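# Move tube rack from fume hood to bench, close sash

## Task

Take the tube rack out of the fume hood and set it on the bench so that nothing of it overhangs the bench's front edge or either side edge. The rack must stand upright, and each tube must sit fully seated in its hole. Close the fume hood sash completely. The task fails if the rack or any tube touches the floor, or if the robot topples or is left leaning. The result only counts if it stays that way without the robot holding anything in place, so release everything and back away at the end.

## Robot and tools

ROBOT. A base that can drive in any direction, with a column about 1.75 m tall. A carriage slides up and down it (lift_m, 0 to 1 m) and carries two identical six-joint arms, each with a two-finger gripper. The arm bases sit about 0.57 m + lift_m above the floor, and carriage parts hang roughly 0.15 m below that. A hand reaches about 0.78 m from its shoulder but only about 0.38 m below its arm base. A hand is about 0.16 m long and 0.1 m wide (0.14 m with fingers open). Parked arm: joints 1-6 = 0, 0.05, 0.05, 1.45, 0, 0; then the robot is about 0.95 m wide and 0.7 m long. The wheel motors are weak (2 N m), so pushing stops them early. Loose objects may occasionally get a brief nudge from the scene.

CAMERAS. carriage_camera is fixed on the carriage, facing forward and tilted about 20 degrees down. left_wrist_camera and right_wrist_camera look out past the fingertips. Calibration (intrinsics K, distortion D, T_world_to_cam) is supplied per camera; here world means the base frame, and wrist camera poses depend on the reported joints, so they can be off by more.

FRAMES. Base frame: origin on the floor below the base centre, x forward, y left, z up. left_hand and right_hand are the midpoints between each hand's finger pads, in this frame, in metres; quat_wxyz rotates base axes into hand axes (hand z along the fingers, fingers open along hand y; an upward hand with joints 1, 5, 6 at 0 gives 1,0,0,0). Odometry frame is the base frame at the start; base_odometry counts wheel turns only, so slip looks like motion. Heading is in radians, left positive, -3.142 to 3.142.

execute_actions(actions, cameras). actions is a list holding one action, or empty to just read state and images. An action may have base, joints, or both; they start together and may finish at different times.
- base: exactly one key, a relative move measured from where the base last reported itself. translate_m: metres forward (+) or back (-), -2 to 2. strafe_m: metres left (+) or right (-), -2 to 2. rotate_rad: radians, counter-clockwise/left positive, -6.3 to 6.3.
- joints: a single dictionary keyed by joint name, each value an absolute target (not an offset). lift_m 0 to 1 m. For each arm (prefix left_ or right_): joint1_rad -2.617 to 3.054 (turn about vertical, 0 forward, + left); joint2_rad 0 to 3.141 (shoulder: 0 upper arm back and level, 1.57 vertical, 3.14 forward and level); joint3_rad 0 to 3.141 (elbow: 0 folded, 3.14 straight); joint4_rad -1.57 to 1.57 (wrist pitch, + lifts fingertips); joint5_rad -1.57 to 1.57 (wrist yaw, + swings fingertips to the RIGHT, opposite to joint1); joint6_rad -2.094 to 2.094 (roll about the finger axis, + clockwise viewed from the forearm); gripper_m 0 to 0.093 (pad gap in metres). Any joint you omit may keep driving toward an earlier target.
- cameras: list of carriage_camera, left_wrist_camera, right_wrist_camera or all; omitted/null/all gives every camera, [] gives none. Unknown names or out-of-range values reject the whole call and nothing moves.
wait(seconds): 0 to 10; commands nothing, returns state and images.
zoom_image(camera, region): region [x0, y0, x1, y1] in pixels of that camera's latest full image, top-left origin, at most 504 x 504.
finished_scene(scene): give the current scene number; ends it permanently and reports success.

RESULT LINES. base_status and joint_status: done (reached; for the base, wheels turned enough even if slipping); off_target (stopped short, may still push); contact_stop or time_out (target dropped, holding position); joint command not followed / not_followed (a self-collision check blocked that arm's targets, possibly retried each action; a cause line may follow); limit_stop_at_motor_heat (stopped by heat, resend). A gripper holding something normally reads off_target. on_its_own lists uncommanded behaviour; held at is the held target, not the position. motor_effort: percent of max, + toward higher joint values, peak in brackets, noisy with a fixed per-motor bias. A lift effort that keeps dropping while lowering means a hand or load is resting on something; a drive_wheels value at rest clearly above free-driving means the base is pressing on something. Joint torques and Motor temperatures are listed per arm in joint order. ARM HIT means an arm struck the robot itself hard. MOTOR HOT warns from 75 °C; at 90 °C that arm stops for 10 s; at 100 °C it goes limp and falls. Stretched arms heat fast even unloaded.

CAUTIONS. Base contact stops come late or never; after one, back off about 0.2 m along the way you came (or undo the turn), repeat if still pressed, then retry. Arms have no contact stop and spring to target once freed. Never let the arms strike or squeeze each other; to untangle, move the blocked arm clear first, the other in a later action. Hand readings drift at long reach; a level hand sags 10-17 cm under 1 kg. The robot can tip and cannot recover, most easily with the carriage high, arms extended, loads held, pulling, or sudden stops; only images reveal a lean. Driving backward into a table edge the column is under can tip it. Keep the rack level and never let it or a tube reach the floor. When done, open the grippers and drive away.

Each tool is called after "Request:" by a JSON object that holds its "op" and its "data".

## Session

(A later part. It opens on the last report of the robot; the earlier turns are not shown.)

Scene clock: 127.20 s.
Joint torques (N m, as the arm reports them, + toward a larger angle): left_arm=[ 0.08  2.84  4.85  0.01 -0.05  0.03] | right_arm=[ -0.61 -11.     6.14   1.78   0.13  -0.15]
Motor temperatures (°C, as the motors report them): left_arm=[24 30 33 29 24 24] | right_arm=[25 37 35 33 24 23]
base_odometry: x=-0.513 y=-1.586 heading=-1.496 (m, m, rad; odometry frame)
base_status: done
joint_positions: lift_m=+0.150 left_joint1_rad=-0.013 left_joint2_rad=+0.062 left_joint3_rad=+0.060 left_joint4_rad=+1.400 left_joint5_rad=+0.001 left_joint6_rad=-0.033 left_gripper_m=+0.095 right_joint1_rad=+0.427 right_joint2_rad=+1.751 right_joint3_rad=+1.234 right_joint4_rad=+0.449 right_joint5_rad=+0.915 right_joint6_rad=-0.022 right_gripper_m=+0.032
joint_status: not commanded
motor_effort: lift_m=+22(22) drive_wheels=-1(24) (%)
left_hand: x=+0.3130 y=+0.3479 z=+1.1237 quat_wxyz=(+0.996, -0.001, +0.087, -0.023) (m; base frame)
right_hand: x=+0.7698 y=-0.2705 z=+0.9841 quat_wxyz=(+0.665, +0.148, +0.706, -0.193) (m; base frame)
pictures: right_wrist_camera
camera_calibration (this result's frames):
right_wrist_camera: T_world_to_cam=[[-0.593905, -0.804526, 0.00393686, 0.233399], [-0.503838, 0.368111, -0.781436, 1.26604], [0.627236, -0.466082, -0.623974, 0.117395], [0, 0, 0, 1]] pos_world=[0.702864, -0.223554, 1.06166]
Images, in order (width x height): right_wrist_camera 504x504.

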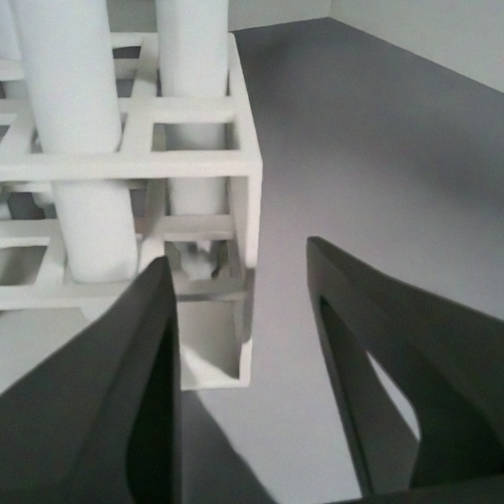

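Request:
{"op": "execute_actions", "data": {"actions": [{"base":{"strafe_m":-0.035},"joints":{"right_joint2_rad":1.85,"right_joint3_rad":1.35,"right_joint4_rad":0.45}}], "cameras": ["right_wrist_camera"]}}

Scene clock: 129.20 s.
Joint torques (N m, as the arm reports them, + toward a larger angle): left_arm=[ 0.02  2.57  4.92  0.02 -0.04  0.03] | right_arm=[ -0.41 -11.83   8.99   1.77   0.11  -0.14]
Motor temperatures (°C, as the motors report them): left_arm=[24 29 33 29 24 24] | right_arm=[25 37 35 33 24 23]
base_odometry: x=-0.548 y=-1.589 heading=-1.496 (m, m, rad; odometry frame)
base_status: done
joint_positions: lift_m=+0.150 left_joint1_rad=-0.013 left_joint2_rad=+0.062 left_joint3_rad=+0.060 left_joint4_rad=+1.400 left_joint5_rad=+0.000 left_joint6_rad=-0.033 left_gripper_m=+0.095 right_joint1_rad=+0.426 right_joint2_rad=+1.849 right_joint3_rad=+1.324 right_joint4_rad=+0.450 right_joint5_rad=+0.917 right_joint6_rad=-0.022 right_gripper_m=+0.032
joint_status: all done
motor_effort: lift_m=+22(22) drive_wheels=-2(31) (%)
left_hand: x=+0.3130 y=+0.3479 z=+1.1237 quat_wxyz=(+0.996, -0.001, +0.086, -0.023) (m; base frame)
right_hand: x=+0.7922 y=-0.2611 z=+0.9753 quat_wxyz=(+0.662, +0.148, +0.708, -0.196) (m; base frame)
pictures: right_wrist_camera
camera_calibration (this result's frames):
right_wrist_camera: T_world_to_cam=[[-0.596004, -0.802919, 0.00999129, 0.250422], [-0.507702, 0.367167, -0.779376, 1.26777], [0.622107, -0.469584, -0.626477, 0.107789], [0, 0, 0, 1]] pos_world=[0.725843, -0.213797, 1.05309]
Images, in order (width x height): right_wrist_camera 504x504.

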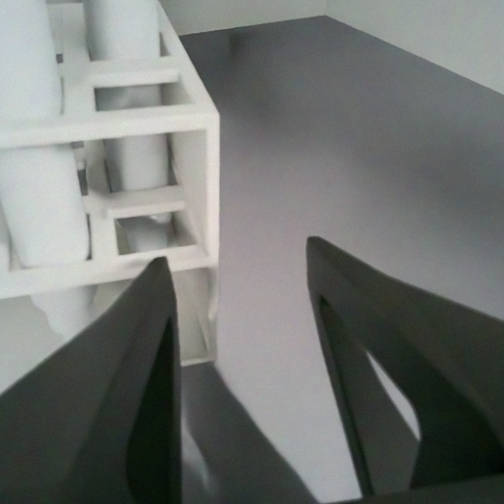

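Request:
{"op": "execute_actions", "data": {"actions": [{"base":{"strafe_m":0.015},"joints":{"lift_m":0.165}}], "cameras": []}}

Request:
{"op": "execute_actions", "data": {"actions": [{"joints":{"right_joint2_rad":1.95,"right_joint3_rad":1.47}}], "cameras": ["right_wrist_camera","carriage_camera"]}}

Scene clock: 132.07 s.
Joint torques (N m, as the arm reports them, + toward a larger angle): left_arm=[ 0.12  2.61  4.76 -0.02 -0.07  0.04] | right_arm=[ -0.4  -11.74   8.18   1.8    0.08  -0.16]
Motor temperatures (°C, as the motors report them): left_arm=[24 29 33 28 24 24] | right_arm=[25 38 36 34 24 23]
base_odometry: x=-0.533 y=-1.587 heading=-1.496 (m, m, rad; odometry frame)
base_status: done
joint_positions: lift_m=+0.165 left_joint1_rad=-0.013 left_joint2_rad=+0.062 left_joint3_rad=+0.060 left_joint4_rad=+1.399 left_joint5_rad=+0.001 left_joint6_rad=-0.033 left_gripper_m=+0.095 right_joint1_rad=+0.425 right_joint2_rad=+1.848 right_joint3_rad=+1.334 right_joint4_rad=+0.451 right_joint5_rad=+0.917 right_joint6_rad=-0.022 right_gripper_m=+0.032
joint_status: all done
motor_effort: lift_m=+24(29) drive_wheels=+3(26) (%)
left_hand: x=+0.3132 y=+0.3479 z=+1.1385 quat_wxyz=(+0.996, -0.001, +0.087, -0.023) (m; base frame)
right_hand: x=+0.7928 y=-0.2613 z=+0.9950 quat_wxyz=(+0.666, +0.151, +0.705, -0.193) (m; base frame)
pictures: none
No camera images: the call's "cameras" was empty. Leave "cameras" out to get every camera's image.

Scene clock: 132.77 s.
Joint torques (N m, as the arm reports them, + toward a larger angle): left_arm=[ 0.04  2.73  4.88  0.01 -0.05  0.05] | right_arm=[ -0.56 -12.37   9.     1.79   0.06  -0.15]
Motor temperatures (°C, as the motors report them): left_arm=[24 29 33 28 24 24] | right_arm=[25 38 36 34 24 23]
base_odometry: x=-0.533 y=-1.587 heading=-1.496 (m, m, rad; odometry frame)
base_status: not commanded
joint_positions: lift_m=+0.165 left_joint1_rad=-0.013 left_joint2_rad=+0.062 left_joint3_rad=+0.060 left_joint4_rad=+1.399 left_joint5_rad=+0.001 left_joint6_rad=-0.033 left_gripper_m=+0.095 right_joint1_rad=+0.425 right_joint2_rad=+1.945 right_joint3_rad=+1.447 right_joint4_rad=+0.450 right_joint5_rad=+0.918 right_joint6_rad=-0.022 right_gripper_m=+0.032
joint_status: all done
motor_effort: lift_m=+24(24) drive_wheels=+3(3) (%)
left_hand: x=+0.3132 y=+0.3479 z=+1.1385 quat_wxyz=(+0.996, -0.001, +0.087, -0.023) (m; base frame)
right_hand: x=+0.8159 y=-0.2509 z=+0.9937 quat_wxyz=(+0.670, +0.154, +0.700, -0.190) (m; base frame)
pictures: carriage_camera, right_wrist_camera
camera_calibration (this result's frames):
carriage_camera: T_world_to_cam=[[0.00693451, -0.998534, -0.0536913, 0.0525848], [-0.350838, 0.04785, -0.935213, 1.12218], [0.93641, 0.0253222, -0.349992, 0.210315], [0, 0, 0, 1]] pos_world=[0.196397, -0.00651426, 1.12591]
right_wrist_camera: T_world_to_cam=[[-0.597173, -0.801985, -0.0143398, 0.297915], [-0.487241, 0.376894, -0.787749, 1.28444], [0.637167, -0.463435, -0.61583, 0.0880323], [0, 0, 0, 1]] pos_world=[0.747647, -0.204377, 1.0703]
Images, in order (width x height): carriage_camera 504x504, right_wrist_camera 504x504.

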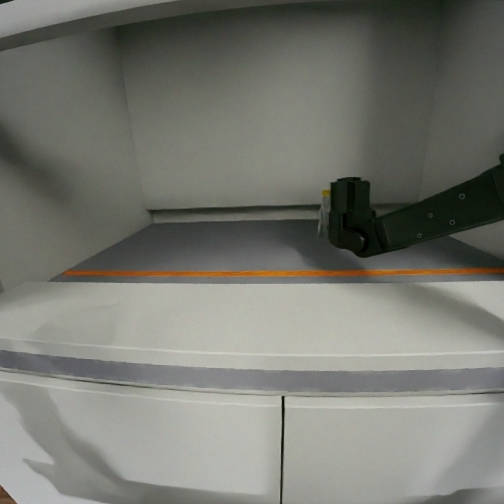

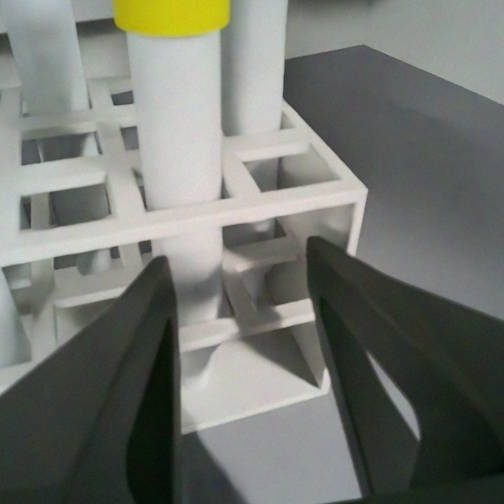

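Request:
{"op": "execute_actions", "data": {"actions": [{"base":{"translate_m":-0.015}}], "cameras": []}}

Request:
{"op": "execute_actions", "data": {"actions": [{"base":{"strafe_m":-0.028}}], "cameras": ["right_wrist_camera"]}}

Scene clock: 134.77 s.
Joint torques (N m, as the arm reports them, + toward a larger angle): left_arm=[ 0.18  2.71  4.92  0.02 -0.06  0.05] | right_arm=[ -0.59 -12.59   8.67   1.78   0.07  -0.16]
Motor temperatures (°C, as the motors report them): left_arm=[24 29 33 28 24 24] | right_arm=[25 38 36 34 24 23]
base_odometry: x=-0.534 y=-1.573 heading=-1.496 (m, m, rad; odometry frame)
base_status: done
joint_positions: lift_m=+0.165 left_joint1_rad=-0.013 left_joint2_rad=+0.062 left_joint3_rad=+0.060 left_joint4_rad=+1.399 left_joint5_rad=+0.001 left_joint6_rad=-0.033 left_gripper_m=+0.095 right_joint1_rad=+0.425 right_joint2_rad=+1.945 right_joint3_rad=+1.447 right_joint4_rad=+0.450 right_joint5_rad=+0.918 right_joint6_rad=-0.022 right_gripper_m=+0.032
joint_status: not commanded
motor_effort: lift_m=+24(24) drive_wheels=+2(13) (%)
left_hand: x=+0.3132 y=+0.3479 z=+1.1385 quat_wxyz=(+0.996, -0.001, +0.087, -0.023) (m; base frame)
right_hand: x=+0.8159 y=-0.2509 z=+0.9937 quat_wxyz=(+0.670, +0.154, +0.700, -0.190) (m; base frame)
pictures: none
No camera images: the call's "cameras" was empty. Leave "cameras" out to get every camera's image.

Scene clock: 135.73 s.
Joint torques (N m, as the arm reports them, + toward a larger angle): left_arm=[ 0.15  2.71  4.89  0.   -0.06  0.06] | right_arm=[ -0.39 -12.5    8.88   1.77   0.07  -0.18]
Motor temperatures (°C, as the motors report them): left_arm=[24 29 33 28 24 24] | right_arm=[25 38 36 34 24 23]
base_odometry: x=-0.562 y=-1.575 heading=-1.496 (m, m, rad; odometry frame)
base_status: done
joint_positions: lift_m=+0.165 left_joint1_rad=-0.013 left_joint2_rad=+0.062 left_joint3_rad=+0.060 left_joint4_rad=+1.399 left_joint5_rad=+0.001 left_joint6_rad=-0.033 left_gripper_m=+0.095 right_joint1_rad=+0.424 right_joint2_rad=+1.945 right_joint3_rad=+1.447 right_joint4_rad=+0.450 right_joint5_rad=+0.918 right_joint6_rad=-0.022 right_gripper_m=+0.032
joint_status: not commanded
motor_effort: lift_m=+24(24) drive_wheels=-1(27) (%)
left_hand: x=+0.3132 y=+0.3479 z=+1.1385 quat_wxyz=(+0.996, -0.001, +0.087, -0.023) (m; base frame)
right_hand: x=+0.8160 y=-0.2514 z=+0.9937 quat_wxyz=(+0.670, +0.155, +0.700, -0.190) (m; base frame)
pictures: right_wrist_camera
camera_calibration (this result's frames):
right_wrist_camera: T_world_to_cam=[[-0.597784, -0.801529, -0.0143398, 0.298238], [-0.486953, 0.377265, -0.787749, 1.28449], [0.636813, -0.463921, -0.61583, 0.087958], [0, 0, 0, 1]] pos_world=[0.747757, -0.204743, 1.0703]
Images, in order (width x height): right_wrist_camera 504x504.

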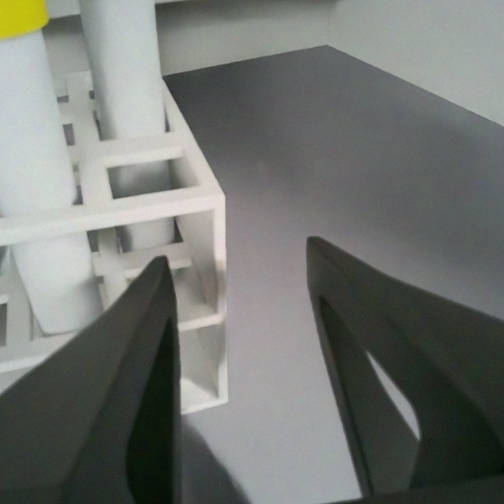

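Request:
{"op": "execute_actions", "data": {"actions": [{"base":{"translate_m":0.03}}], "cameras": []}}

Request:
{"op": "execute_actions", "data": {"actions": [{"base":{"strafe_m":-0.015}}], "cameras": ["right_wrist_camera"]}}

Scene clock: 138.33 s.
Joint torques (N m, as the arm reports them, + toward a larger angle): left_arm=[ 0.14  2.72  4.89  0.   -0.05  0.04] | right_arm=[-0.51 -9.25  8.9   1.8   0.05 -0.17]
Motor temperatures (°C, as the motors report them): left_arm=[24 29 33 28 24 24] | right_arm=[25 38 37 34 24 23]
base_odometry: x=-0.560 y=-1.604 heading=-1.497 (m, m, rad; odometry frame)
base_status: done
joint_positions: lift_m=+0.165 left_joint1_rad=-0.013 left_joint2_rad=+0.062 left_joint3_rad=+0.060 left_joint4_rad=+1.399 left_joint5_rad=+0.001 left_joint6_rad=-0.033 left_gripper_m=+0.095 right_joint1_rad=+0.424 right_joint2_rad=+1.910 right_joint3_rad=+1.447 right_joint4_rad=+0.445 right_joint5_rad=+0.918 right_joint6_rad=-0.022 right_gripper_m=+0.032
joint_status: not commanded
motor_effort: lift_m=+24(24) drive_wheels=+23(33) (%)
left_hand: x=+0.3132 y=+0.3478 z=+1.1385 quat_wxyz=(+0.996, +0.000, +0.087, -0.023) (m; base frame)
right_hand: x=+0.8102 y=-0.2538 z=+1.0107 quat_wxyz=(+0.679, +0.161, +0.692, -0.184) (m; base frame)
pictures: none
No camera images: the call's "cameras" was empty. Leave "cameras" out to get every camera's image.

Scene clock: 139.10 s.
Joint torques (N m, as the arm reports them, + toward a larger angle): left_arm=[ 0.11  2.74  4.96  0.03 -0.06  0.05] | right_arm=[-0.47 -9.42  9.05  1.8   0.05 -0.2 ]
Motor temperatures (°C, as the motors report them): left_arm=[24 29 33 28 24 24] | right_arm=[25 38 37 34 24 23]
base_odometry: x=-0.574 y=-1.605 heading=-1.497 (m, m, rad; odometry frame)
base_status: done
joint_positions: lift_m=+0.165 left_joint1_rad=-0.013 left_joint2_rad=+0.062 left_joint3_rad=+0.060 left_joint4_rad=+1.399 left_joint5_rad=+0.001 left_joint6_rad=-0.033 left_gripper_m=+0.095 right_joint1_rad=+0.424 right_joint2_rad=+1.910 right_joint3_rad=+1.447 right_joint4_rad=+0.444 right_joint5_rad=+0.918 right_joint6_rad=-0.022 right_gripper_m=+0.032
joint_status: not commanded
motor_effort: lift_m=+24(24) drive_wheels=+16(37) (%)
left_hand: x=+0.3132 y=+0.3478 z=+1.1385 quat_wxyz=(+0.996, +0.000, +0.087, -0.023) (m; base frame)
right_hand: x=+0.8101 y=-0.2538 z=+1.0106 quat_wxyz=(+0.679, +0.161, +0.693, -0.184) (m; base frame)
pictures: right_wrist_camera
camera_calibration (this result's frames):
right_wrist_camera: T_world_to_cam=[[-0.59707, -0.801207, -0.0396842, 0.318132], [-0.466027, 0.386706, -0.795787, 1.28946], [0.652936, -0.456647, -0.604275, 0.0780562], [0, 0, 0, 1]] pos_world=[0.739904, -0.208108, 1.08593]
Images, in order (width x height): right_wrist_camera 504x504.

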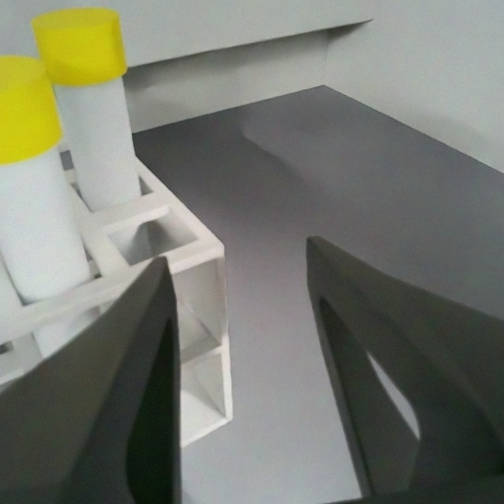

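Request:
{"op": "execute_actions", "data": {"actions": [{"base":{"translate_m":-0.025},"joints":{"right_joint2_rad":1.95,"right_joint3_rad":1.62,"right_joint4_rad":0.08}}], "cameras": ["right_wrist_camera","carriage_camera"]}}

Scene clock: 142.17 s.
Joint torques (N m, as the arm reports them, + toward a larger angle): left_arm=[ 0.1   2.71  4.89 -0.01 -0.04  0.04] | right_arm=[ -0.42 -12.75   8.4    1.79   0.19  -0.13]
Motor temperatures (°C, as the motors report them): left_arm=[24 29 33 28 24 24] | right_arm=[25 38 37 34 24 23]
base_odometry: x=-0.576 y=-1.580 heading=-1.497 (m, m, rad; odometry frame)
base_status: done
joint_positions: lift_m=+0.165 left_joint1_rad=-0.013 left_joint2_rad=+0.062 left_joint3_rad=+0.060 left_joint4_rad=+1.399 left_joint5_rad=+0.001 left_joint6_rad=-0.033 left_gripper_m=+0.095 right_joint1_rad=+0.424 right_joint2_rad=+1.943 right_joint3_rad=+1.606 right_joint4_rad=+0.083 right_joint5_rad=+0.918 right_joint6_rad=-0.022 right_gripper_m=+0.032
joint_status: all done
motor_effort: lift_m=+24(24) drive_wheels=+1(14) (%)
left_hand: x=+0.3132 y=+0.3478 z=+1.1385 quat_wxyz=(+0.996, +0.000, +0.087, -0.023) (m; base frame)
right_hand: x=+0.8170 y=-0.2507 z=+0.9972 quat_wxyz=(+0.608, +0.108, +0.751, -0.234) (m; base frame)
pictures: carriage_camera, right_wrist_camera
camera_calibration (this result's frames):
carriage_camera: T_world_to_cam=[[0.00693451, -0.998534, -0.0536913, 0.0525864], [-0.350838, 0.04785, -0.935213, 1.12221], [0.93641, 0.0253222, -0.349992, 0.210326], [0, 0, 0, 1]] pos_world=[0.196397, -0.00651426, 1.12594]
right_wrist_camera: T_world_to_cam=[[-0.583543, -0.795094, 0.165237, 0.110335], [-0.628472, 0.313297, -0.711946, 1.31157], [0.514296, -0.519298, -0.682517, 0.242521], [0, 0, 0, 1]] pos_world=[0.763945, -0.197244, 1.08106]
Images, in order (width x height): carriage_camera 504x504, right_wrist_camera 504x504.

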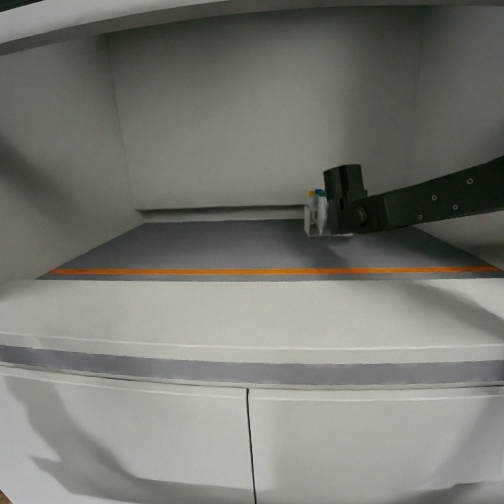

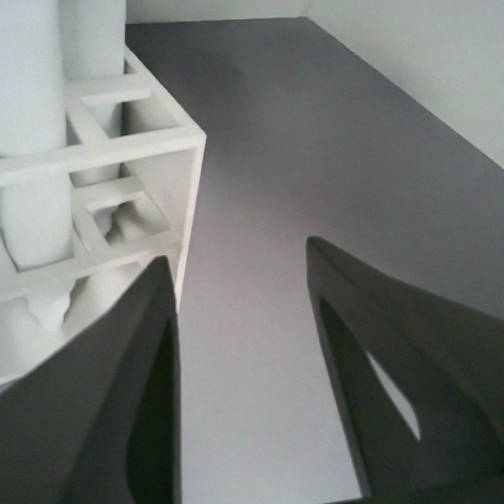

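Request:
{"op": "execute_actions", "data": {"actions": [{"base":{"translate_m":-0.03},"joints":{"right_joint5_rad":0.62,"right_gripper_m":0.04}}], "cameras": ["right_wrist_camera"]}}

Scene clock: 144.93 s.
Joint torques (N m, as the arm reports them, + toward a larger angle): left_arm=[ 0.12  2.77  5.01  0.   -0.04  0.03] | right_arm=[ -0.46 -12.64   8.45   1.93   0.03  -0.15]
Motor temperatures (°C, as the motors report them): left_arm=[24 29 33 28 24 24] | right_arm=[25 39 37 34 24 23]
base_odometry: x=-0.578 y=-1.550 heading=-1.497 (m, m, rad; odometry frame)
base_status: done
joint_positions: lift_m=+0.165 left_joint1_rad=-0.013 left_joint2_rad=+0.062 left_joint3_rad=+0.060 left_joint4_rad=+1.399 left_joint5_rad=+0.001 left_joint6_rad=-0.033 left_gripper_m=+0.095 right_joint1_rad=+0.424 right_joint2_rad=+1.943 right_joint3_rad=+1.606 right_joint4_rad=+0.082 right_joint5_rad=+0.626 right_joint6_rad=-0.022 right_gripper_m=+0.040
joint_status: all done
motor_effort: lift_m=+24(24) drive_wheels=-2(25) (%)
left_hand: x=+0.3132 y=+0.3478 z=+1.1385 quat_wxyz=(+0.996, +0.000, +0.087, -0.023) (m; base frame)
right_hand: x=+0.8330 y=-0.2041 z=+0.9882 quat_wxyz=(+0.619, +0.017, +0.776, -0.122) (m; base frame)
pictures: right_wrist_camera
camera_calibration (this result's frames):
right_wrist_camera: T_world_to_cam=[[-0.332593, -0.935184, 0.121712, -0.0364544], [-0.718862, 0.167864, -0.67458, 1.30929], [0.610425, -0.311854, -0.728099, 0.259667], [0, 0, 0, 1]] pos_world=[0.770567, -0.172896, 1.07672]
Images, in order (width x height): right_wrist_camera 504x504.

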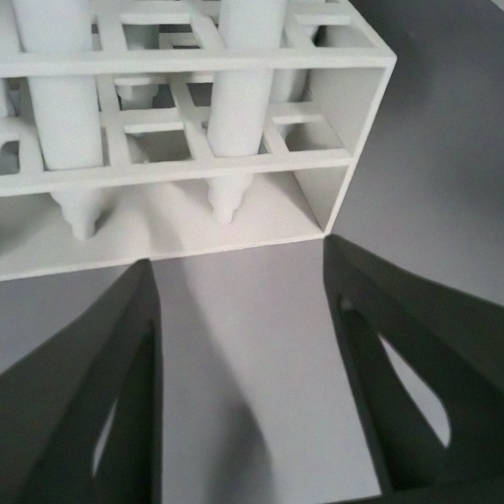

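Request:
{"op": "execute_actions", "data": {"actions": [{"base":{"strafe_m":-0.04}}], "cameras": []}}

Request:
{"op": "execute_actions", "data": {"actions": [{"base":{"translate_m":0.035}}], "cameras": ["right_wrist_camera"]}}

Scene clock: 147.07 s.
Joint torques (N m, as the arm reports them, + toward a larger angle): left_arm=[ 0.08  2.71  4.88  0.02 -0.02  0.06] | right_arm=[ -0.38 -12.83   8.62   1.92   0.05  -0.11]
Motor temperatures (°C, as the motors report them): left_arm=[24 29 33 28 24 24] | right_arm=[25 39 38 35 24 23]
base_odometry: x=-0.618 y=-1.553 heading=-1.497 (m, m, rad; odometry frame)
base_status: done
joint_positions: lift_m=+0.165 left_joint1_rad=-0.013 left_joint2_rad=+0.062 left_joint3_rad=+0.060 left_joint4_rad=+1.399 left_joint5_rad=+0.001 left_joint6_rad=-0.033 left_gripper_m=+0.095 right_joint1_rad=+0.424 right_joint2_rad=+1.943 right_joint3_rad=+1.606 right_joint4_rad=+0.082 right_joint5_rad=+0.625 right_joint6_rad=-0.022 right_gripper_m=+0.040
joint_status: not commanded
motor_effort: lift_m=+24(24) drive_wheels=-2(21) (%)
left_hand: x=+0.3132 y=+0.3479 z=+1.1385 quat_wxyz=(+0.996, -0.001, +0.087, -0.023) (m; base frame)
right_hand: x=+0.8331 y=-0.2042 z=+0.9882 quat_wxyz=(+0.619, +0.017, +0.776, -0.122) (m; base frame)
pictures: none
No camera images: the call's "cameras" was empty. Leave "cameras" out to get every camera's image.

Scene clock: 148.10 s.
Joint torques (N m, as the arm reports them, + toward a larger angle): left_arm=[ 0.19  2.78  4.84  0.   -0.05  0.04] | right_arm=[ -0.31 -12.78   8.53   1.9    0.07  -0.14]
Motor temperatures (°C, as the motors report them): left_arm=[24 29 33 28 24 24] | right_arm=[25 39 38 35 24 23]
base_odometry: x=-0.616 y=-1.588 heading=-1.497 (m, m, rad; odometry frame)
base_status: done
joint_positions: lift_m=+0.165 left_joint1_rad=-0.013 left_joint2_rad=+0.062 left_joint3_rad=+0.060 left_joint4_rad=+1.400 left_joint5_rad=+0.001 left_joint6_rad=-0.033 left_gripper_m=+0.095 right_joint1_rad=+0.424 right_joint2_rad=+1.943 right_joint3_rad=+1.606 right_joint4_rad=+0.081 right_joint5_rad=+0.625 right_joint6_rad=-0.022 right_gripper_m=+0.040
joint_status: not commanded
motor_effort: lift_m=+24(24) drive_wheels=-4(23) (%)
left_hand: x=+0.3131 y=+0.3479 z=+1.1385 quat_wxyz=(+0.996, -0.001, +0.087, -0.023) (m; base frame)
right_hand: x=+0.8330 y=-0.2042 z=+0.9880 quat_wxyz=(+0.618, +0.017, +0.776, -0.122) (m; base frame)
pictures: right_wrist_camera
camera_calibration (this result's frames):
right_wrist_camera: T_world_to_cam=[[-0.331772, -0.935399, 0.122292, -0.0377575], [-0.719767, 0.167202, -0.673779, 1.30897], [0.609805, -0.311563, -0.728743, 0.26065], [0, 0, 0, 1]] pos_world=[0.770682, -0.172973, 1.07652]
Images, in order (width x height): right_wrist_camera 504x504.

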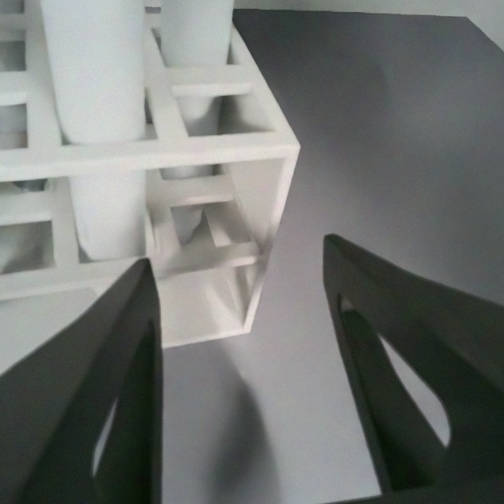

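Request:
{"op": "execute_actions", "data": {"actions": [{"base":{"strafe_m":0.065},"joints":{"right_joint1_rad":0.3,"right_joint5_rad":0.5,"right_gripper_m":0.04}}], "cameras": ["right_wrist_camera"]}}

Scene clock: 153.20 s.
Joint torques (N m, as the arm reports them, + toward a larger angle): left_arm=[ 0.08  2.78  5.01  0.01 -0.01  0.06] | right_arm=[  0.51 -12.9    8.63   1.93   0.04  -0.16]
Motor temperatures (°C, as the motors report them): left_arm=[24 29 33 28 24 24] | right_arm=[25 40 38 35 24 23]
base_odometry: x=-0.551 y=-1.583 heading=-1.498 (m, m, rad; odometry frame)
base_status: done
joint_positions: lift_m=+0.165 left_joint1_rad=-0.013 left_joint2_rad=+0.062 left_joint3_rad=+0.060 left_joint4_rad=+1.400 left_joint5_rad=+0.001 left_joint6_rad=-0.033 left_gripper_m=+0.095 right_joint1_rad=+0.292 right_joint2_rad=+1.943 right_joint3_rad=+1.606 right_joint4_rad=+0.080 right_joint5_rad=+0.507 right_joint6_rad=-0.022 right_gripper_m=+0.040
joint_status: all done
motor_effort: lift_m=+24(24) drive_wheels=-3(34) (%)
left_hand: x=+0.3131 y=+0.3479 z=+1.1385 quat_wxyz=(+0.996, -0.001, +0.087, -0.023) (m; base frame)
right_hand: x=+0.8522 y=-0.2606 z=+0.9851 quat_wxyz=(+0.613, +0.032, +0.781, -0.117) (m; base frame)
pictures: right_wrist_camera
camera_calibration (this result's frames):
right_wrist_camera: T_world_to_cam=[[-0.348004, -0.932115, 0.100277, -0.0474125], [-0.723778, 0.199146, -0.660671, 1.3291], [0.595852, -0.302494, -0.743948, 0.25848], [0, 0, 0, 1]] pos_world=[0.791455, -0.23069, 1.07515]
Images, in order (width x height): right_wrist_camera 504x504.

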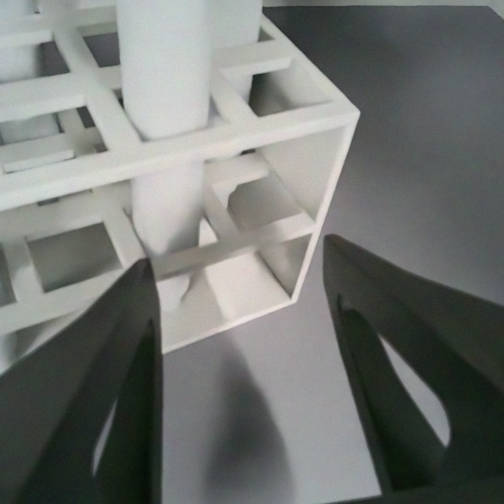

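Request:
{"op": "execute_actions", "data": {"actions": [{"base":{"translate_m":-0.25},"joints":{"lift_m":0.2}}], "cameras": []}}

Request:
{"op": "execute_actions", "data": {"actions": [{"joints":{"lift_m":0.33,"right_joint1_rad":0.3,"right_joint2_rad":2.7,"right_joint3_rad":2.1,"right_joint4_rad":0.6,"right_joint5_rad":-1.35,"right_gripper_m":0.093}}], "cameras": ["right_wrist_camera","carriage_camera"]}}

Scene clock: 161.97 s.
Joint torques (N m, as the arm reports them, + toward a larger angle): left_arm=[ 0.21  2.73  4.95  0.02 -0.04  0.03] | right_arm=[  0.6  -13.15   8.64   1.97   0.06  -0.18]
Motor temperatures (°C, as the motors report them): left_arm=[24 28 33 28 24 24] | right_arm=[24 41 39 36 24 23]
base_odometry: x=-0.569 y=-1.334 heading=-1.498 (m, m, rad; odometry frame)
base_status: done
joint_positions: lift_m=+0.200 left_joint1_rad=-0.013 left_joint2_rad=+0.062 left_joint3_rad=+0.060 left_joint4_rad=+1.399 left_joint5_rad=+0.001 left_joint6_rad=-0.033 left_gripper_m=+0.095 right_joint1_rad=+0.292 right_joint2_rad=+1.948 right_joint3_rad=+1.606 right_joint4_rad=+0.083 right_joint5_rad=+0.506 right_joint6_rad=-0.022 right_gripper_m=+0.040
joint_status: all done
motor_effort: lift_m=+24(29) drive_wheels=-3(26) (%)
left_hand: x=+0.3132 y=+0.3479 z=+1.1734 quat_wxyz=(+0.996, -0.001, +0.087, -0.023) (m; base frame)
right_hand: x=+0.8533 y=-0.2600 z=+1.0175 quat_wxyz=(+0.611, +0.031, +0.782, -0.117) (m; base frame)
pictures: none
No camera images: the call's "cameras" was empty. Leave "cameras" out to get every camera's image.

Scene clock: 163.83 s.
Joint torques (N m, as the arm reports them, + toward a larger angle): left_arm=[ 0.12  2.8   4.76  0.02 -0.03  0.06] | right_arm=[  0.31 -18.22   7.44   1.45  -0.07  -0.04]
Motor temperatures (°C, as the motors report them): left_arm=[24 28 33 28 24 24] | right_arm=[24 42 39 36 24 23]
base_odometry: x=-0.569 y=-1.334 heading=-1.497 (m, m, rad; odometry frame)
base_status: not commanded
joint_positions: lift_m=+0.330 left_joint1_rad=-0.013 left_joint2_rad=+0.062 left_joint3_rad=+0.060 left_joint4_rad=+1.399 left_joint5_rad=+0.000 left_joint6_rad=-0.033 left_gripper_m=+0.095 right_joint1_rad=+0.296 right_joint2_rad=+2.701 right_joint3_rad=+2.091 right_joint4_rad=+0.606 right_joint5_rad=-1.341 right_joint6_rad=-0.033 right_gripper_m=+0.093
joint_status: all done
motor_effort: lift_m=+24(30) drive_wheels=+3(14) (%)
left_hand: x=+0.3132 y=+0.3479 z=+1.3035 quat_wxyz=(+0.996, -0.001, +0.087, -0.023) (m; base frame)
right_hand: x=+0.8008 y=-0.0114 z=+1.0065 quat_wxyz=(+0.490, -0.523, +0.476, +0.509) (m; base frame)
pictures: carriage_camera, right_wrist_camera
camera_calibration (this result's frames):
carriage_camera: T_world_to_cam=[[0.00693451, -0.998534, -0.0536913, 0.0614433], [-0.350838, 0.04785, -0.935213, 1.27648], [0.93641, 0.0253222, -0.349992, 0.26806], [0, 0, 0, 1]] pos_world=[0.196397, -0.00651426, 1.2909]
right_wrist_camera: T_world_to_cam=[[0.995594, -0.080071, -0.0488028, -0.751409], [-0.0869106, -0.592523, -0.800852, 0.878463], [0.0352082, 0.801564, -0.596871, 0.694015], [0, 0, 0, 1]] pos_world=[0.80001, -0.0959542, 1.08109]
Images, in order (width x height): carriage_camera 504x504, right_wrist_camera 504x504.

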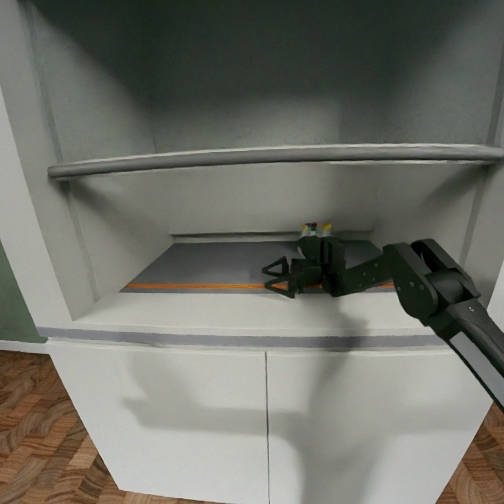

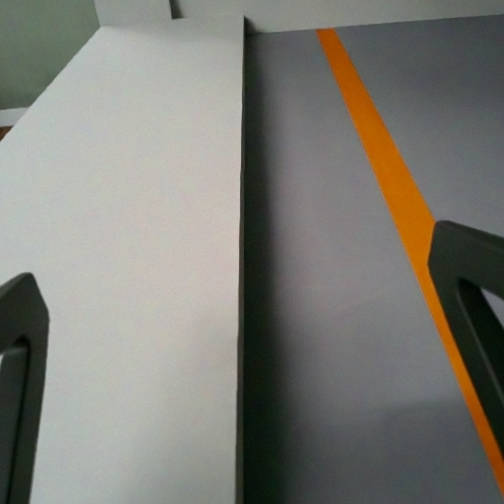

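Request:
{"op": "execute_actions", "data": {"actions": [{"base":{"translate_m":-0.1},"joints":{"right_joint1_rad":0.05,"right_joint5_rad":0,"right_gripper_m":0,"lift_m":0.31}}], "cameras": ["right_wrist_camera","carriage_camera"]}}

Scene clock: 169.10 s.
Joint torques (N m, as the arm reports them, + toward a larger angle): left_arm=[ 0.14  2.77  4.86  0.   -0.03  0.05] | right_arm=[  0.03 -18.47   7.9    2.01   0.06  -0.16]
Motor temperatures (°C, as the motors report them): left_arm=[24 28 33 28 24 24] | right_arm=[25 45 39 36 24 23]
base_odometry: x=-0.577 y=-1.234 heading=-1.497 (m, m, rad; odometry frame)
base_status: done
joint_positions: lift_m=+0.310 left_joint1_rad=-0.013 left_joint2_rad=+0.062 left_joint3_rad=+0.060 left_joint4_rad=+1.399 left_joint5_rad=+0.000 left_joint6_rad=-0.033 left_gripper_m=+0.095 right_joint1_rad=+0.050 right_joint2_rad=+2.695 right_joint3_rad=+2.091 right_joint4_rad=+0.603 right_joint5_rad=-0.006 right_joint6_rad=-0.022 right_gripper_m=+0.000
joint_status: all done
motor_effort: lift_m=+21(22) drive_wheels=-4(27) (%)
left_hand: x=+0.3133 y=+0.3479 z=+1.2838 quat_wxyz=(+0.996, -0.001, +0.087, -0.023) (m; base frame)
right_hand: x=+1.0076 y=-0.3104 z=+0.9898 quat_wxyz=(+0.707, -0.028, +0.707, +0.012) (m; base frame)
pictures: carriage_camera, right_wrist_camera
camera_calibration (this result's frames):
carriage_camera: T_world_to_cam=[[0.00693451, -0.998534, -0.0536913, 0.0603878], [-0.350838, 0.04785, -0.935213, 1.25809], [0.93641, 0.0253222, -0.349992, 0.26118], [0, 0, 0, 1]] pos_world=[0.196397, -0.00651426, 1.27124]
right_wrist_camera: T_world_to_cam=[[-0.0897246, -0.994414, -0.0555839, -0.165512], [-0.59217, 0.0981372, -0.799815, 1.42834], [0.800802, -0.0388479, -0.597668, -0.11515], [0, 0, 0, 1]] pos_world=[0.923182, -0.309234, 1.06439]
Images, in order (width x height): carriage_camera 504x504, right_wrist_camera 504x504.

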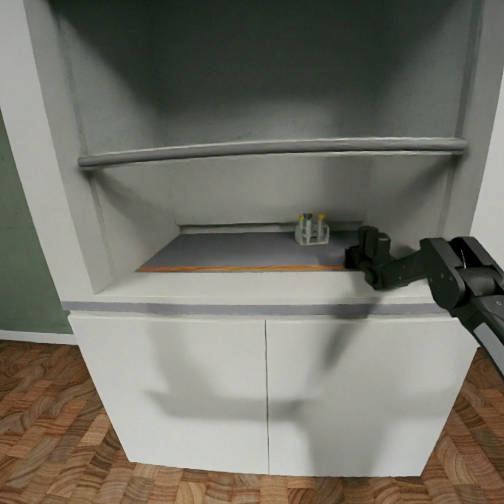

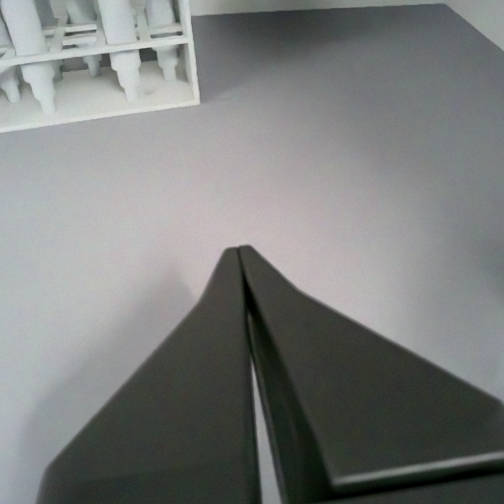

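Request:
{"op": "execute_actions", "data": {"actions": [{"base":{"translate_m":-0.15},"joints":{"right_joint1_rad":0,"right_joint2_rad":0.05,"right_joint3_rad":0.05,"right_joint4_rad":1.45,"right_joint5_rad":0,"right_joint6_rad":0,"right_gripper_m":0.093}}]}}

Request:
{"op": "execute_actions", "data": {"actions": [{"base":{"strafe_m":-0.6},"joints":{"left_joint1_rad":0,"left_joint2_rad":2.8,"left_joint3_rad":2.3,"left_joint4_rad":0.5,"left_joint5_rad":1.45,"left_joint6_rad":0,"left_gripper_m":0.093,"lift_m":0.32}}]}}

Scene clock: 177.90 s.
Joint torques (N m, as the arm reports them, + toward a larger angle): left_arm=[ 0.08  2.69  4.83 -0.01 -0.03  0.05] | right_arm=[ 0.21  3.62  3.89 -0.15  0.04 -0.09]
Motor temperatures (°C, as the motors report them): left_arm=[24 28 33 28 24 24] | right_arm=[24 49 39 37 24 23]
base_odometry: x=-0.588 y=-1.084 heading=-1.497 (m, m, rad; odometry frame)
base_status: done
joint_positions: lift_m=+0.310 left_joint1_rad=-0.013 left_joint2_rad=+0.062 left_joint3_rad=+0.060 left_joint4_rad=+1.399 left_joint5_rad=+0.000 left_joint6_rad=-0.033 left_gripper_m=+0.095 right_joint1_rad=-0.003 right_joint2_rad=+0.059 right_joint3_rad=+0.069 right_joint4_rad=+1.460 right_joint5_rad=-0.003 right_joint6_rad=-0.006 right_gripper_m=+0.093
joint_status: all done
motor_effort: lift_m=+21(21) drive_wheels=-3(30) (%)
left_hand: x=+0.3132 y=+0.3479 z=+1.2838 quat_wxyz=(+0.996, -0.001, +0.087, -0.023) (m; base frame)
right_hand: x=+0.2945 y=-0.3481 z=+1.2886 quat_wxyz=(+0.999, -0.001, +0.050, -0.004) (m; base frame)
pictures: carriage_camera, left_wrist_camera, right_wrist_camera
camera_calibration (this result's frames):
carriage_camera: T_world_to_cam=[[0.00693451, -0.998534, -0.0536913, 0.0603877], [-0.350838, 0.04785, -0.935213, 1.25809], [0.93641, 0.0253222, -0.349992, 0.261179], [0, 0, 0, 1]] pos_world=[0.196397, -0.00651426, 1.27124]
left_wrist_camera: T_world_to_cam=[[-0.0515937, -0.99524, -0.0826708, 0.470381], [0.651903, 0.0291477, -0.757742, 0.751064], [0.756545, -0.0929881, 0.647297, -0.906454], [0, 0, 0, 1]] pos_world=[0.220421, 0.361961, 1.19474]
right_wrist_camera: T_world_to_cam=[[0.0536911, -0.987332, -0.14931, -0.169463], [0.735932, 0.140189, -0.662383, 0.69518], [0.674924, -0.074318, 0.734135, -1.05835], [0, 0, 0, 1]] pos_world=[0.211798, -0.343427, 1.21214]
Images, in order (width x height): carriage_camera 504x504, left_wrist_camera 504x504, right_wrist_camera 504x504.

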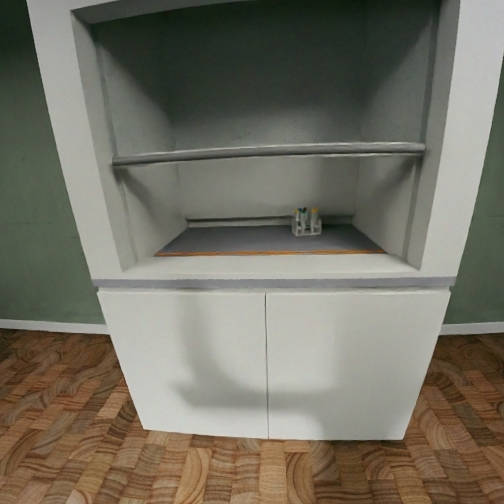

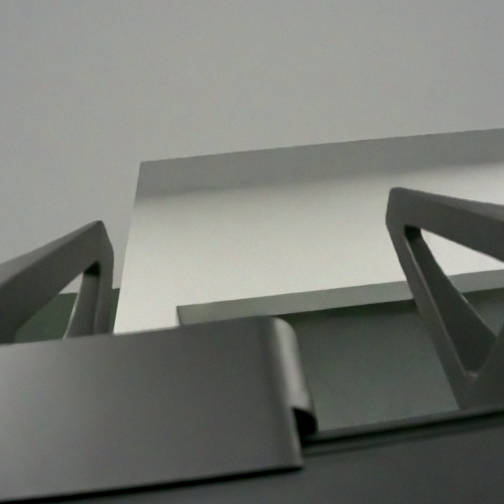

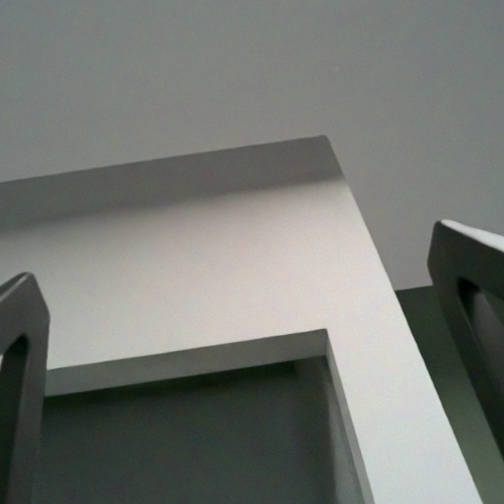

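Scene clock: 181.27 s.
Joint torques (N m, as the arm reports them, + toward a larger angle): left_arm=[  0.47 -17.76   8.19   1.39   0.02  -0.1 ] | right_arm=[ 0.29  3.63  3.91 -0.12  0.04 -0.08]
Motor temperatures (°C, as the motors report them): left_arm=[24 30 33 28 24 24] | right_arm=[24 47 38 35 24 23]
base_odometry: x=-1.186 y=-1.128 heading=-1.497 (m, m, rad; odometry frame)
base_status: done
joint_positions: lift_m=+0.320 left_joint1_rad=-0.006 left_joint2_rad=+2.800 left_joint3_rad=+2.283 left_joint4_rad=+0.508 left_joint5_rad=+1.444 left_joint6_rad=+0.007 left_gripper_m=+0.093 right_joint1_rad=-0.003 right_joint2_rad=+0.059 right_joint3_rad=+0.069 right_joint4_rad=+1.456 right_joint5_rad=-0.002 right_joint6_rad=-0.006 right_gripper_m=+0.093
joint_status: all done
motor_effort: lift_m=+24(30) drive_wheels=-3(27) (%)
left_hand: x=+0.8750 y=+0.1743 z=+0.9941 quat_wxyz=(+0.528, +0.469, +0.530, -0.469) (m; base frame)
right_hand: x=+0.2955 y=-0.3482 z=+1.2981 quat_wxyz=(+0.999, -0.001, +0.052, -0.004) (m; base frame)
pictures: carriage_camera, left_wrist_camera, right_wrist_camera
camera_calibration (this result's frames):
carriage_camera: T_world_to_cam=[[0.00693451, -0.998534, -0.0536913, 0.0609057], [-0.350838, 0.04785, -0.935213, 1.26712], [0.93641, 0.0253222, -0.349992, 0.264556], [0, 0, 0, 1]] pos_world=[0.196397, -0.00651426, 1.28089]
left_wrist_camera: T_world_to_cam=[[-0.999436, -0.0328449, -0.00694267, 0.888919], [-0.0155771, 0.636918, -0.770774, 0.661457], [0.0297379, -0.770231, -0.637071, 0.870678], [0, 0, 0, 1]] pos_world=[0.872829, 0.278525, 1.07069]
right_wrist_camera: T_world_to_cam=[[0.0530248, -0.987275, -0.149922, -0.16715], [0.733152, 0.140422, -0.66541, 0.705585], [0.677994, -0.0746324, 0.731268, -1.06335], [0, 0, 0, 1]] pos_world=[0.212504, -0.343463, 1.22203]
Images, in order (width x height): carriage_camera 504x504, left_wrist_camera 504x504, right_wrist_camera 504x504.

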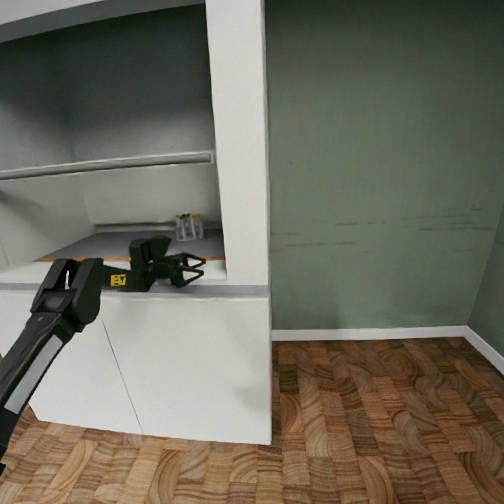

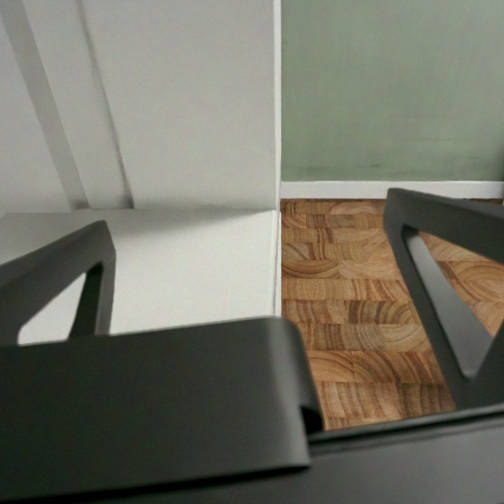

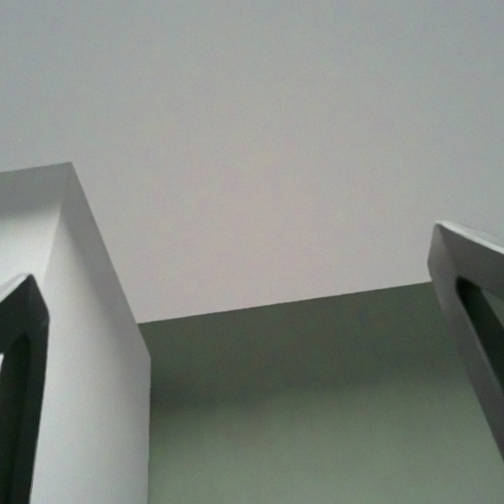

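Request:
{"op": "execute_actions", "data": {"actions": [{"base":{"strafe_m":0.38},"joints":{"left_joint2_rad":2.9,"left_joint3_rad":2.6,"left_joint4_rad":0.3,"left_joint5_rad":1.3,"lift_m":0.29}}], "cameras": []}}

Request:
{"op": "execute_actions", "data": {"actions": [{"base":{"translate_m":0.42}}], "cameras": ["carriage_camera","left_wrist_camera"]}}

Scene clock: 188.37 s.
Joint torques (N m, as the arm reports them, + toward a larger angle): left_arm=[ -0.27 -17.21   8.15   1.44  -0.07  -0.06] | right_arm=[ 0.24  3.58  4.03 -0.06  0.06 -0.06]
Motor temperatures (°C, as the motors report them): left_arm=[24 36 34 29 24 24] | right_arm=[24 44 38 34 24 23]
base_odometry: x=-0.807 y=-1.100 heading=-1.497 (m, m, rad; odometry frame)
base_status: done
joint_positions: lift_m=+0.290 left_joint1_rad=+0.002 left_joint2_rad=+2.887 left_joint3_rad=+2.586 left_joint4_rad=+0.309 left_joint5_rad=+1.304 left_joint6_rad=+0.005 left_gripper_m=+0.093 right_joint1_rad=-0.003 right_joint2_rad=+0.059 right_joint3_rad=+0.069 right_joint4_rad=+1.451 right_joint5_rad=-0.002 right_joint6_rad=-0.006 right_gripper_m=+0.093
joint_status: all done
motor_effort: lift_m=+20(21) drive_wheels=-3(42) (%)
left_hand: x=+0.9158 y=+0.1839 z=+0.9978 quat_wxyz=(+0.566, +0.432, +0.559, -0.426) (m; base frame)
right_hand: x=+0.2966 y=-0.3483 z=+1.2684 quat_wxyz=(+0.998, -0.001, +0.055, -0.004) (m; base frame)
pictures: none
No camera images: the call's "cameras" was empty. Leave "cameras" out to get every camera's image.

Scene clock: 191.23 s.
Joint torques (N m, as the arm reports them, + toward a larger angle): left_arm=[ -0.2  -17.33   8.13   1.42  -0.1   -0.09] | right_arm=[ 0.28  3.57  3.91 -0.02  0.04 -0.09]
Motor temperatures (°C, as the motors report them): left_arm=[24 38 35 29 24 24] | right_arm=[24 43 37 33 24 23]
base_odometry: x=-0.776 y=-1.519 heading=-1.496 (m, m, rad; odometry frame)
base_status: done
joint_positions: lift_m=+0.290 left_joint1_rad=+0.002 left_joint2_rad=+2.887 left_joint3_rad=+2.586 left_joint4_rad=+0.307 left_joint5_rad=+1.304 left_joint6_rad=+0.005 left_gripper_m=+0.093 right_joint1_rad=-0.003 right_joint2_rad=+0.059 right_joint3_rad=+0.069 right_joint4_rad=+1.450 right_joint5_rad=-0.002 right_joint6_rad=-0.006 right_gripper_m=+0.093
joint_status: not commanded
motor_effort: lift_m=+20(21) drive_wheels=-5(31) (%)
left_hand: x=+0.9158 y=+0.1839 z=+0.9976 quat_wxyz=(+0.565, +0.431, +0.560, -0.426) (m; base frame)
right_hand: x=+0.2970 y=-0.3483 z=+1.2683 quat_wxyz=(+0.998, -0.001, +0.055, -0.004) (m; base frame)
pictures: carriage_camera, left_wrist_camera
camera_calibration (this result's frames):
carriage_camera: T_world_to_cam=[[0.00693451, -0.998534, -0.0536913, 0.0593142], [-0.350838, 0.04785, -0.935213, 1.23939], [0.93641, 0.0253222, -0.349992, 0.254181], [0, 0, 0, 1]] pos_world=[0.196397, -0.00651426, 1.25124]
left_wrist_camera: T_world_to_cam=[[-0.983491, -0.179869, -0.0198181, 0.955391], [-0.0993426, 0.628211, -0.771675, 0.737871], [0.15125, -0.756967, -0.635708, 0.764032], [0, 0, 0, 1]] pos_world=[0.89736, 0.286654, 1.07403]
Images, in order (width x height): carriage_camera 504x504, left_wrist_camera 504x504.

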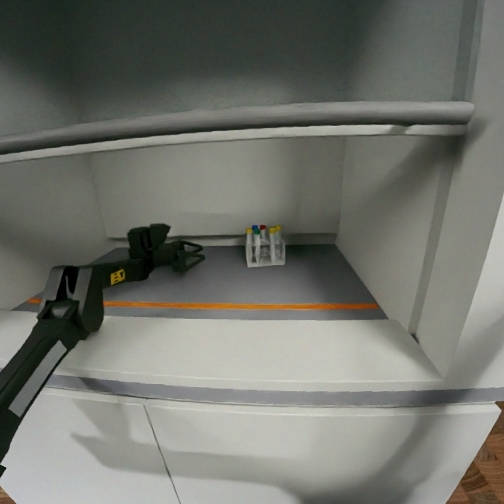

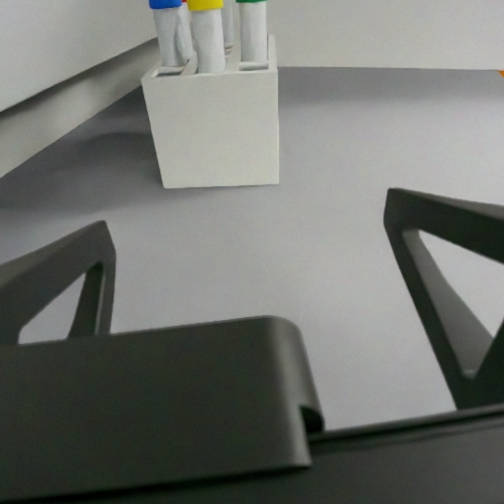

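Request:
{"op": "execute_actions", "data": {"actions": [{"base":{"translate_m":0.025},"joints":{"lift_m":0.252}}], "cameras": []}}

Request:
{"op": "execute_actions", "data": {"actions": [{"base":{"strafe_m":-0.1}}], "cameras": ["carriage_camera","left_wrist_camera"]}}

Scene clock: 193.40 s.
Joint torques (N m, as the arm reports them, + toward a larger angle): left_arm=[ -0.23 -12.37   7.84   1.52  -0.1   -0.09] | right_arm=[ 0.24  4.18  4.63 -0.02  0.04 -0.08]
Motor temperatures (°C, as the motors report them): left_arm=[24 39 35 29 24 24] | right_arm=[24 43 37 33 24 23]
base_odometry: x=-0.774 y=-1.544 heading=-1.496 (m, m, rad; odometry frame)
base_status: done
joint_positions: lift_m=+0.264 left_joint1_rad=+0.003 left_joint2_rad=+2.822 left_joint3_rad=+2.590 left_joint4_rad=+0.297 left_joint5_rad=+1.302 left_joint6_rad=+0.004 left_gripper_m=+0.093 right_joint1_rad=-0.003 right_joint2_rad=+0.052 right_joint3_rad=+0.061 right_joint4_rad=+1.450 right_joint5_rad=-0.001 right_joint6_rad=-0.006 right_gripper_m=+0.093
joint_status: lift_m contact_stop (moved -0.026 of -0.038)
on_its_own: lift_m is held at +0.264, not at your +0.252, since a contact_stop
motor_effort: lift_m=+20(21) drive_wheels=+14(50) (%)
left_hand: x=+0.9116 y=+0.1845 z=+1.0125 quat_wxyz=(+0.582, +0.443, +0.544, -0.412) (m; base frame)
right_hand: x=+0.2972 y=-0.3485 z=+1.2400 quat_wxyz=(+0.998, +0.000, +0.056, -0.004) (m; base frame)
pictures: none
No camera images: the call's "cameras" was empty. Leave "cameras" out to get every camera's image.

not run: a stop came earlier in this reply.

Request:
{"op": "execute_actions", "data": {"actions": [{"joints":{"lift_m":0.3,"left_joint2_rad":2.887,"left_joint3_rad":2.42,"left_joint4_rad":0.47}}], "cameras": ["carriage_camera","left_wrist_camera"]}}

Scene clock: 195.43 s.
Joint torques (N m, as the arm reports them, + toward a larger angle): left_arm=[ -0.23 -17.12   5.89   1.61  -0.07  -0.1 ] | right_arm=[ 0.38  4.11  4.82 -0.04  0.05 -0.07]
Motor temperatures (°C, as the motors report them): left_arm=[24 40 35 29 24 24] | right_arm=[24 42 37 33 24 23]
base_odometry: x=-0.774 y=-1.544 heading=-1.496 (m, m, rad; odometry frame)
base_status: not commanded
joint_positions: lift_m=+0.300 left_joint1_rad=+0.003 left_joint2_rad=+2.872 left_joint3_rad=+2.437 left_joint4_rad=+0.459 left_joint5_rad=+1.301 left_joint6_rad=+0.004 left_gripper_m=+0.093 right_joint1_rad=-0.003 right_joint2_rad=+0.052 right_joint3_rad=+0.061 right_joint4_rad=+1.449 right_joint5_rad=-0.001 right_joint6_rad=-0.006 right_gripper_m=+0.093
joint_status: all done
motor_effort: lift_m=+24(28) drive_wheels=-1(14) (%)
left_hand: x=+0.9110 y=+0.1845 z=+0.9797 quat_wxyz=(+0.571, +0.434, +0.556, -0.421) (m; base frame)
right_hand: x=+0.2974 y=-0.3485 z=+1.2756 quat_wxyz=(+0.998, +0.000, +0.056, -0.004) (m; base frame)
pictures: carriage_camera, left_wrist_camera
camera_calibration (this result's frames):
carriage_camera: T_world_to_cam=[[0.00693451, -0.998534, -0.0536913, 0.0598306], [-0.350838, 0.04785, -0.935213, 1.24839], [0.93641, 0.0253222, -0.349992, 0.257548], [0, 0, 0, 1]] pos_world=[0.196397, -0.00651426, 1.26086]
left_wrist_camera: T_world_to_cam=[[-0.982368, -0.183245, -0.037062, 0.966923], [-0.0879303, 0.62781, -0.773384, 0.714546], [0.164987, -0.756489, -0.632854, 0.738429], [0, 0, 0, 1]] pos_world=[0.890874, 0.287198, 1.05577]
Images, in order (width x height): carriage_camera 504x504, left_wrist_camera 504x504.

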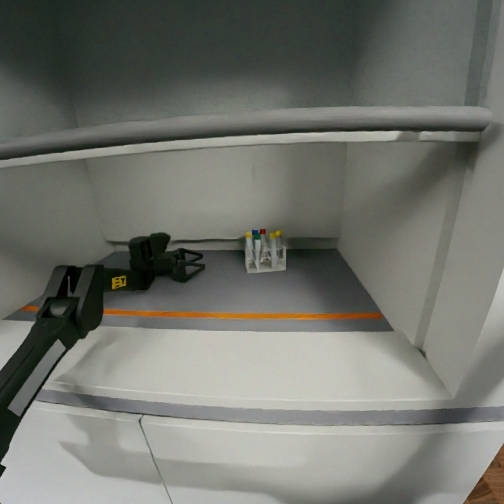

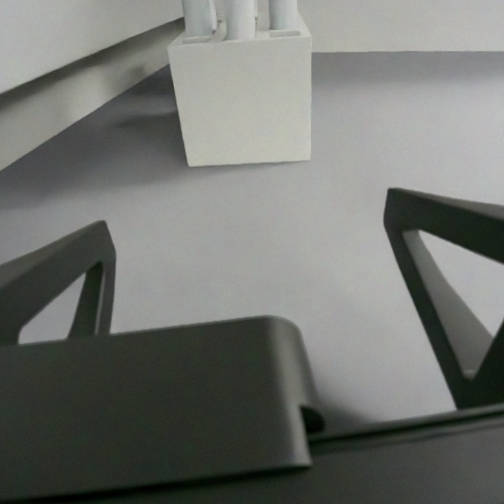

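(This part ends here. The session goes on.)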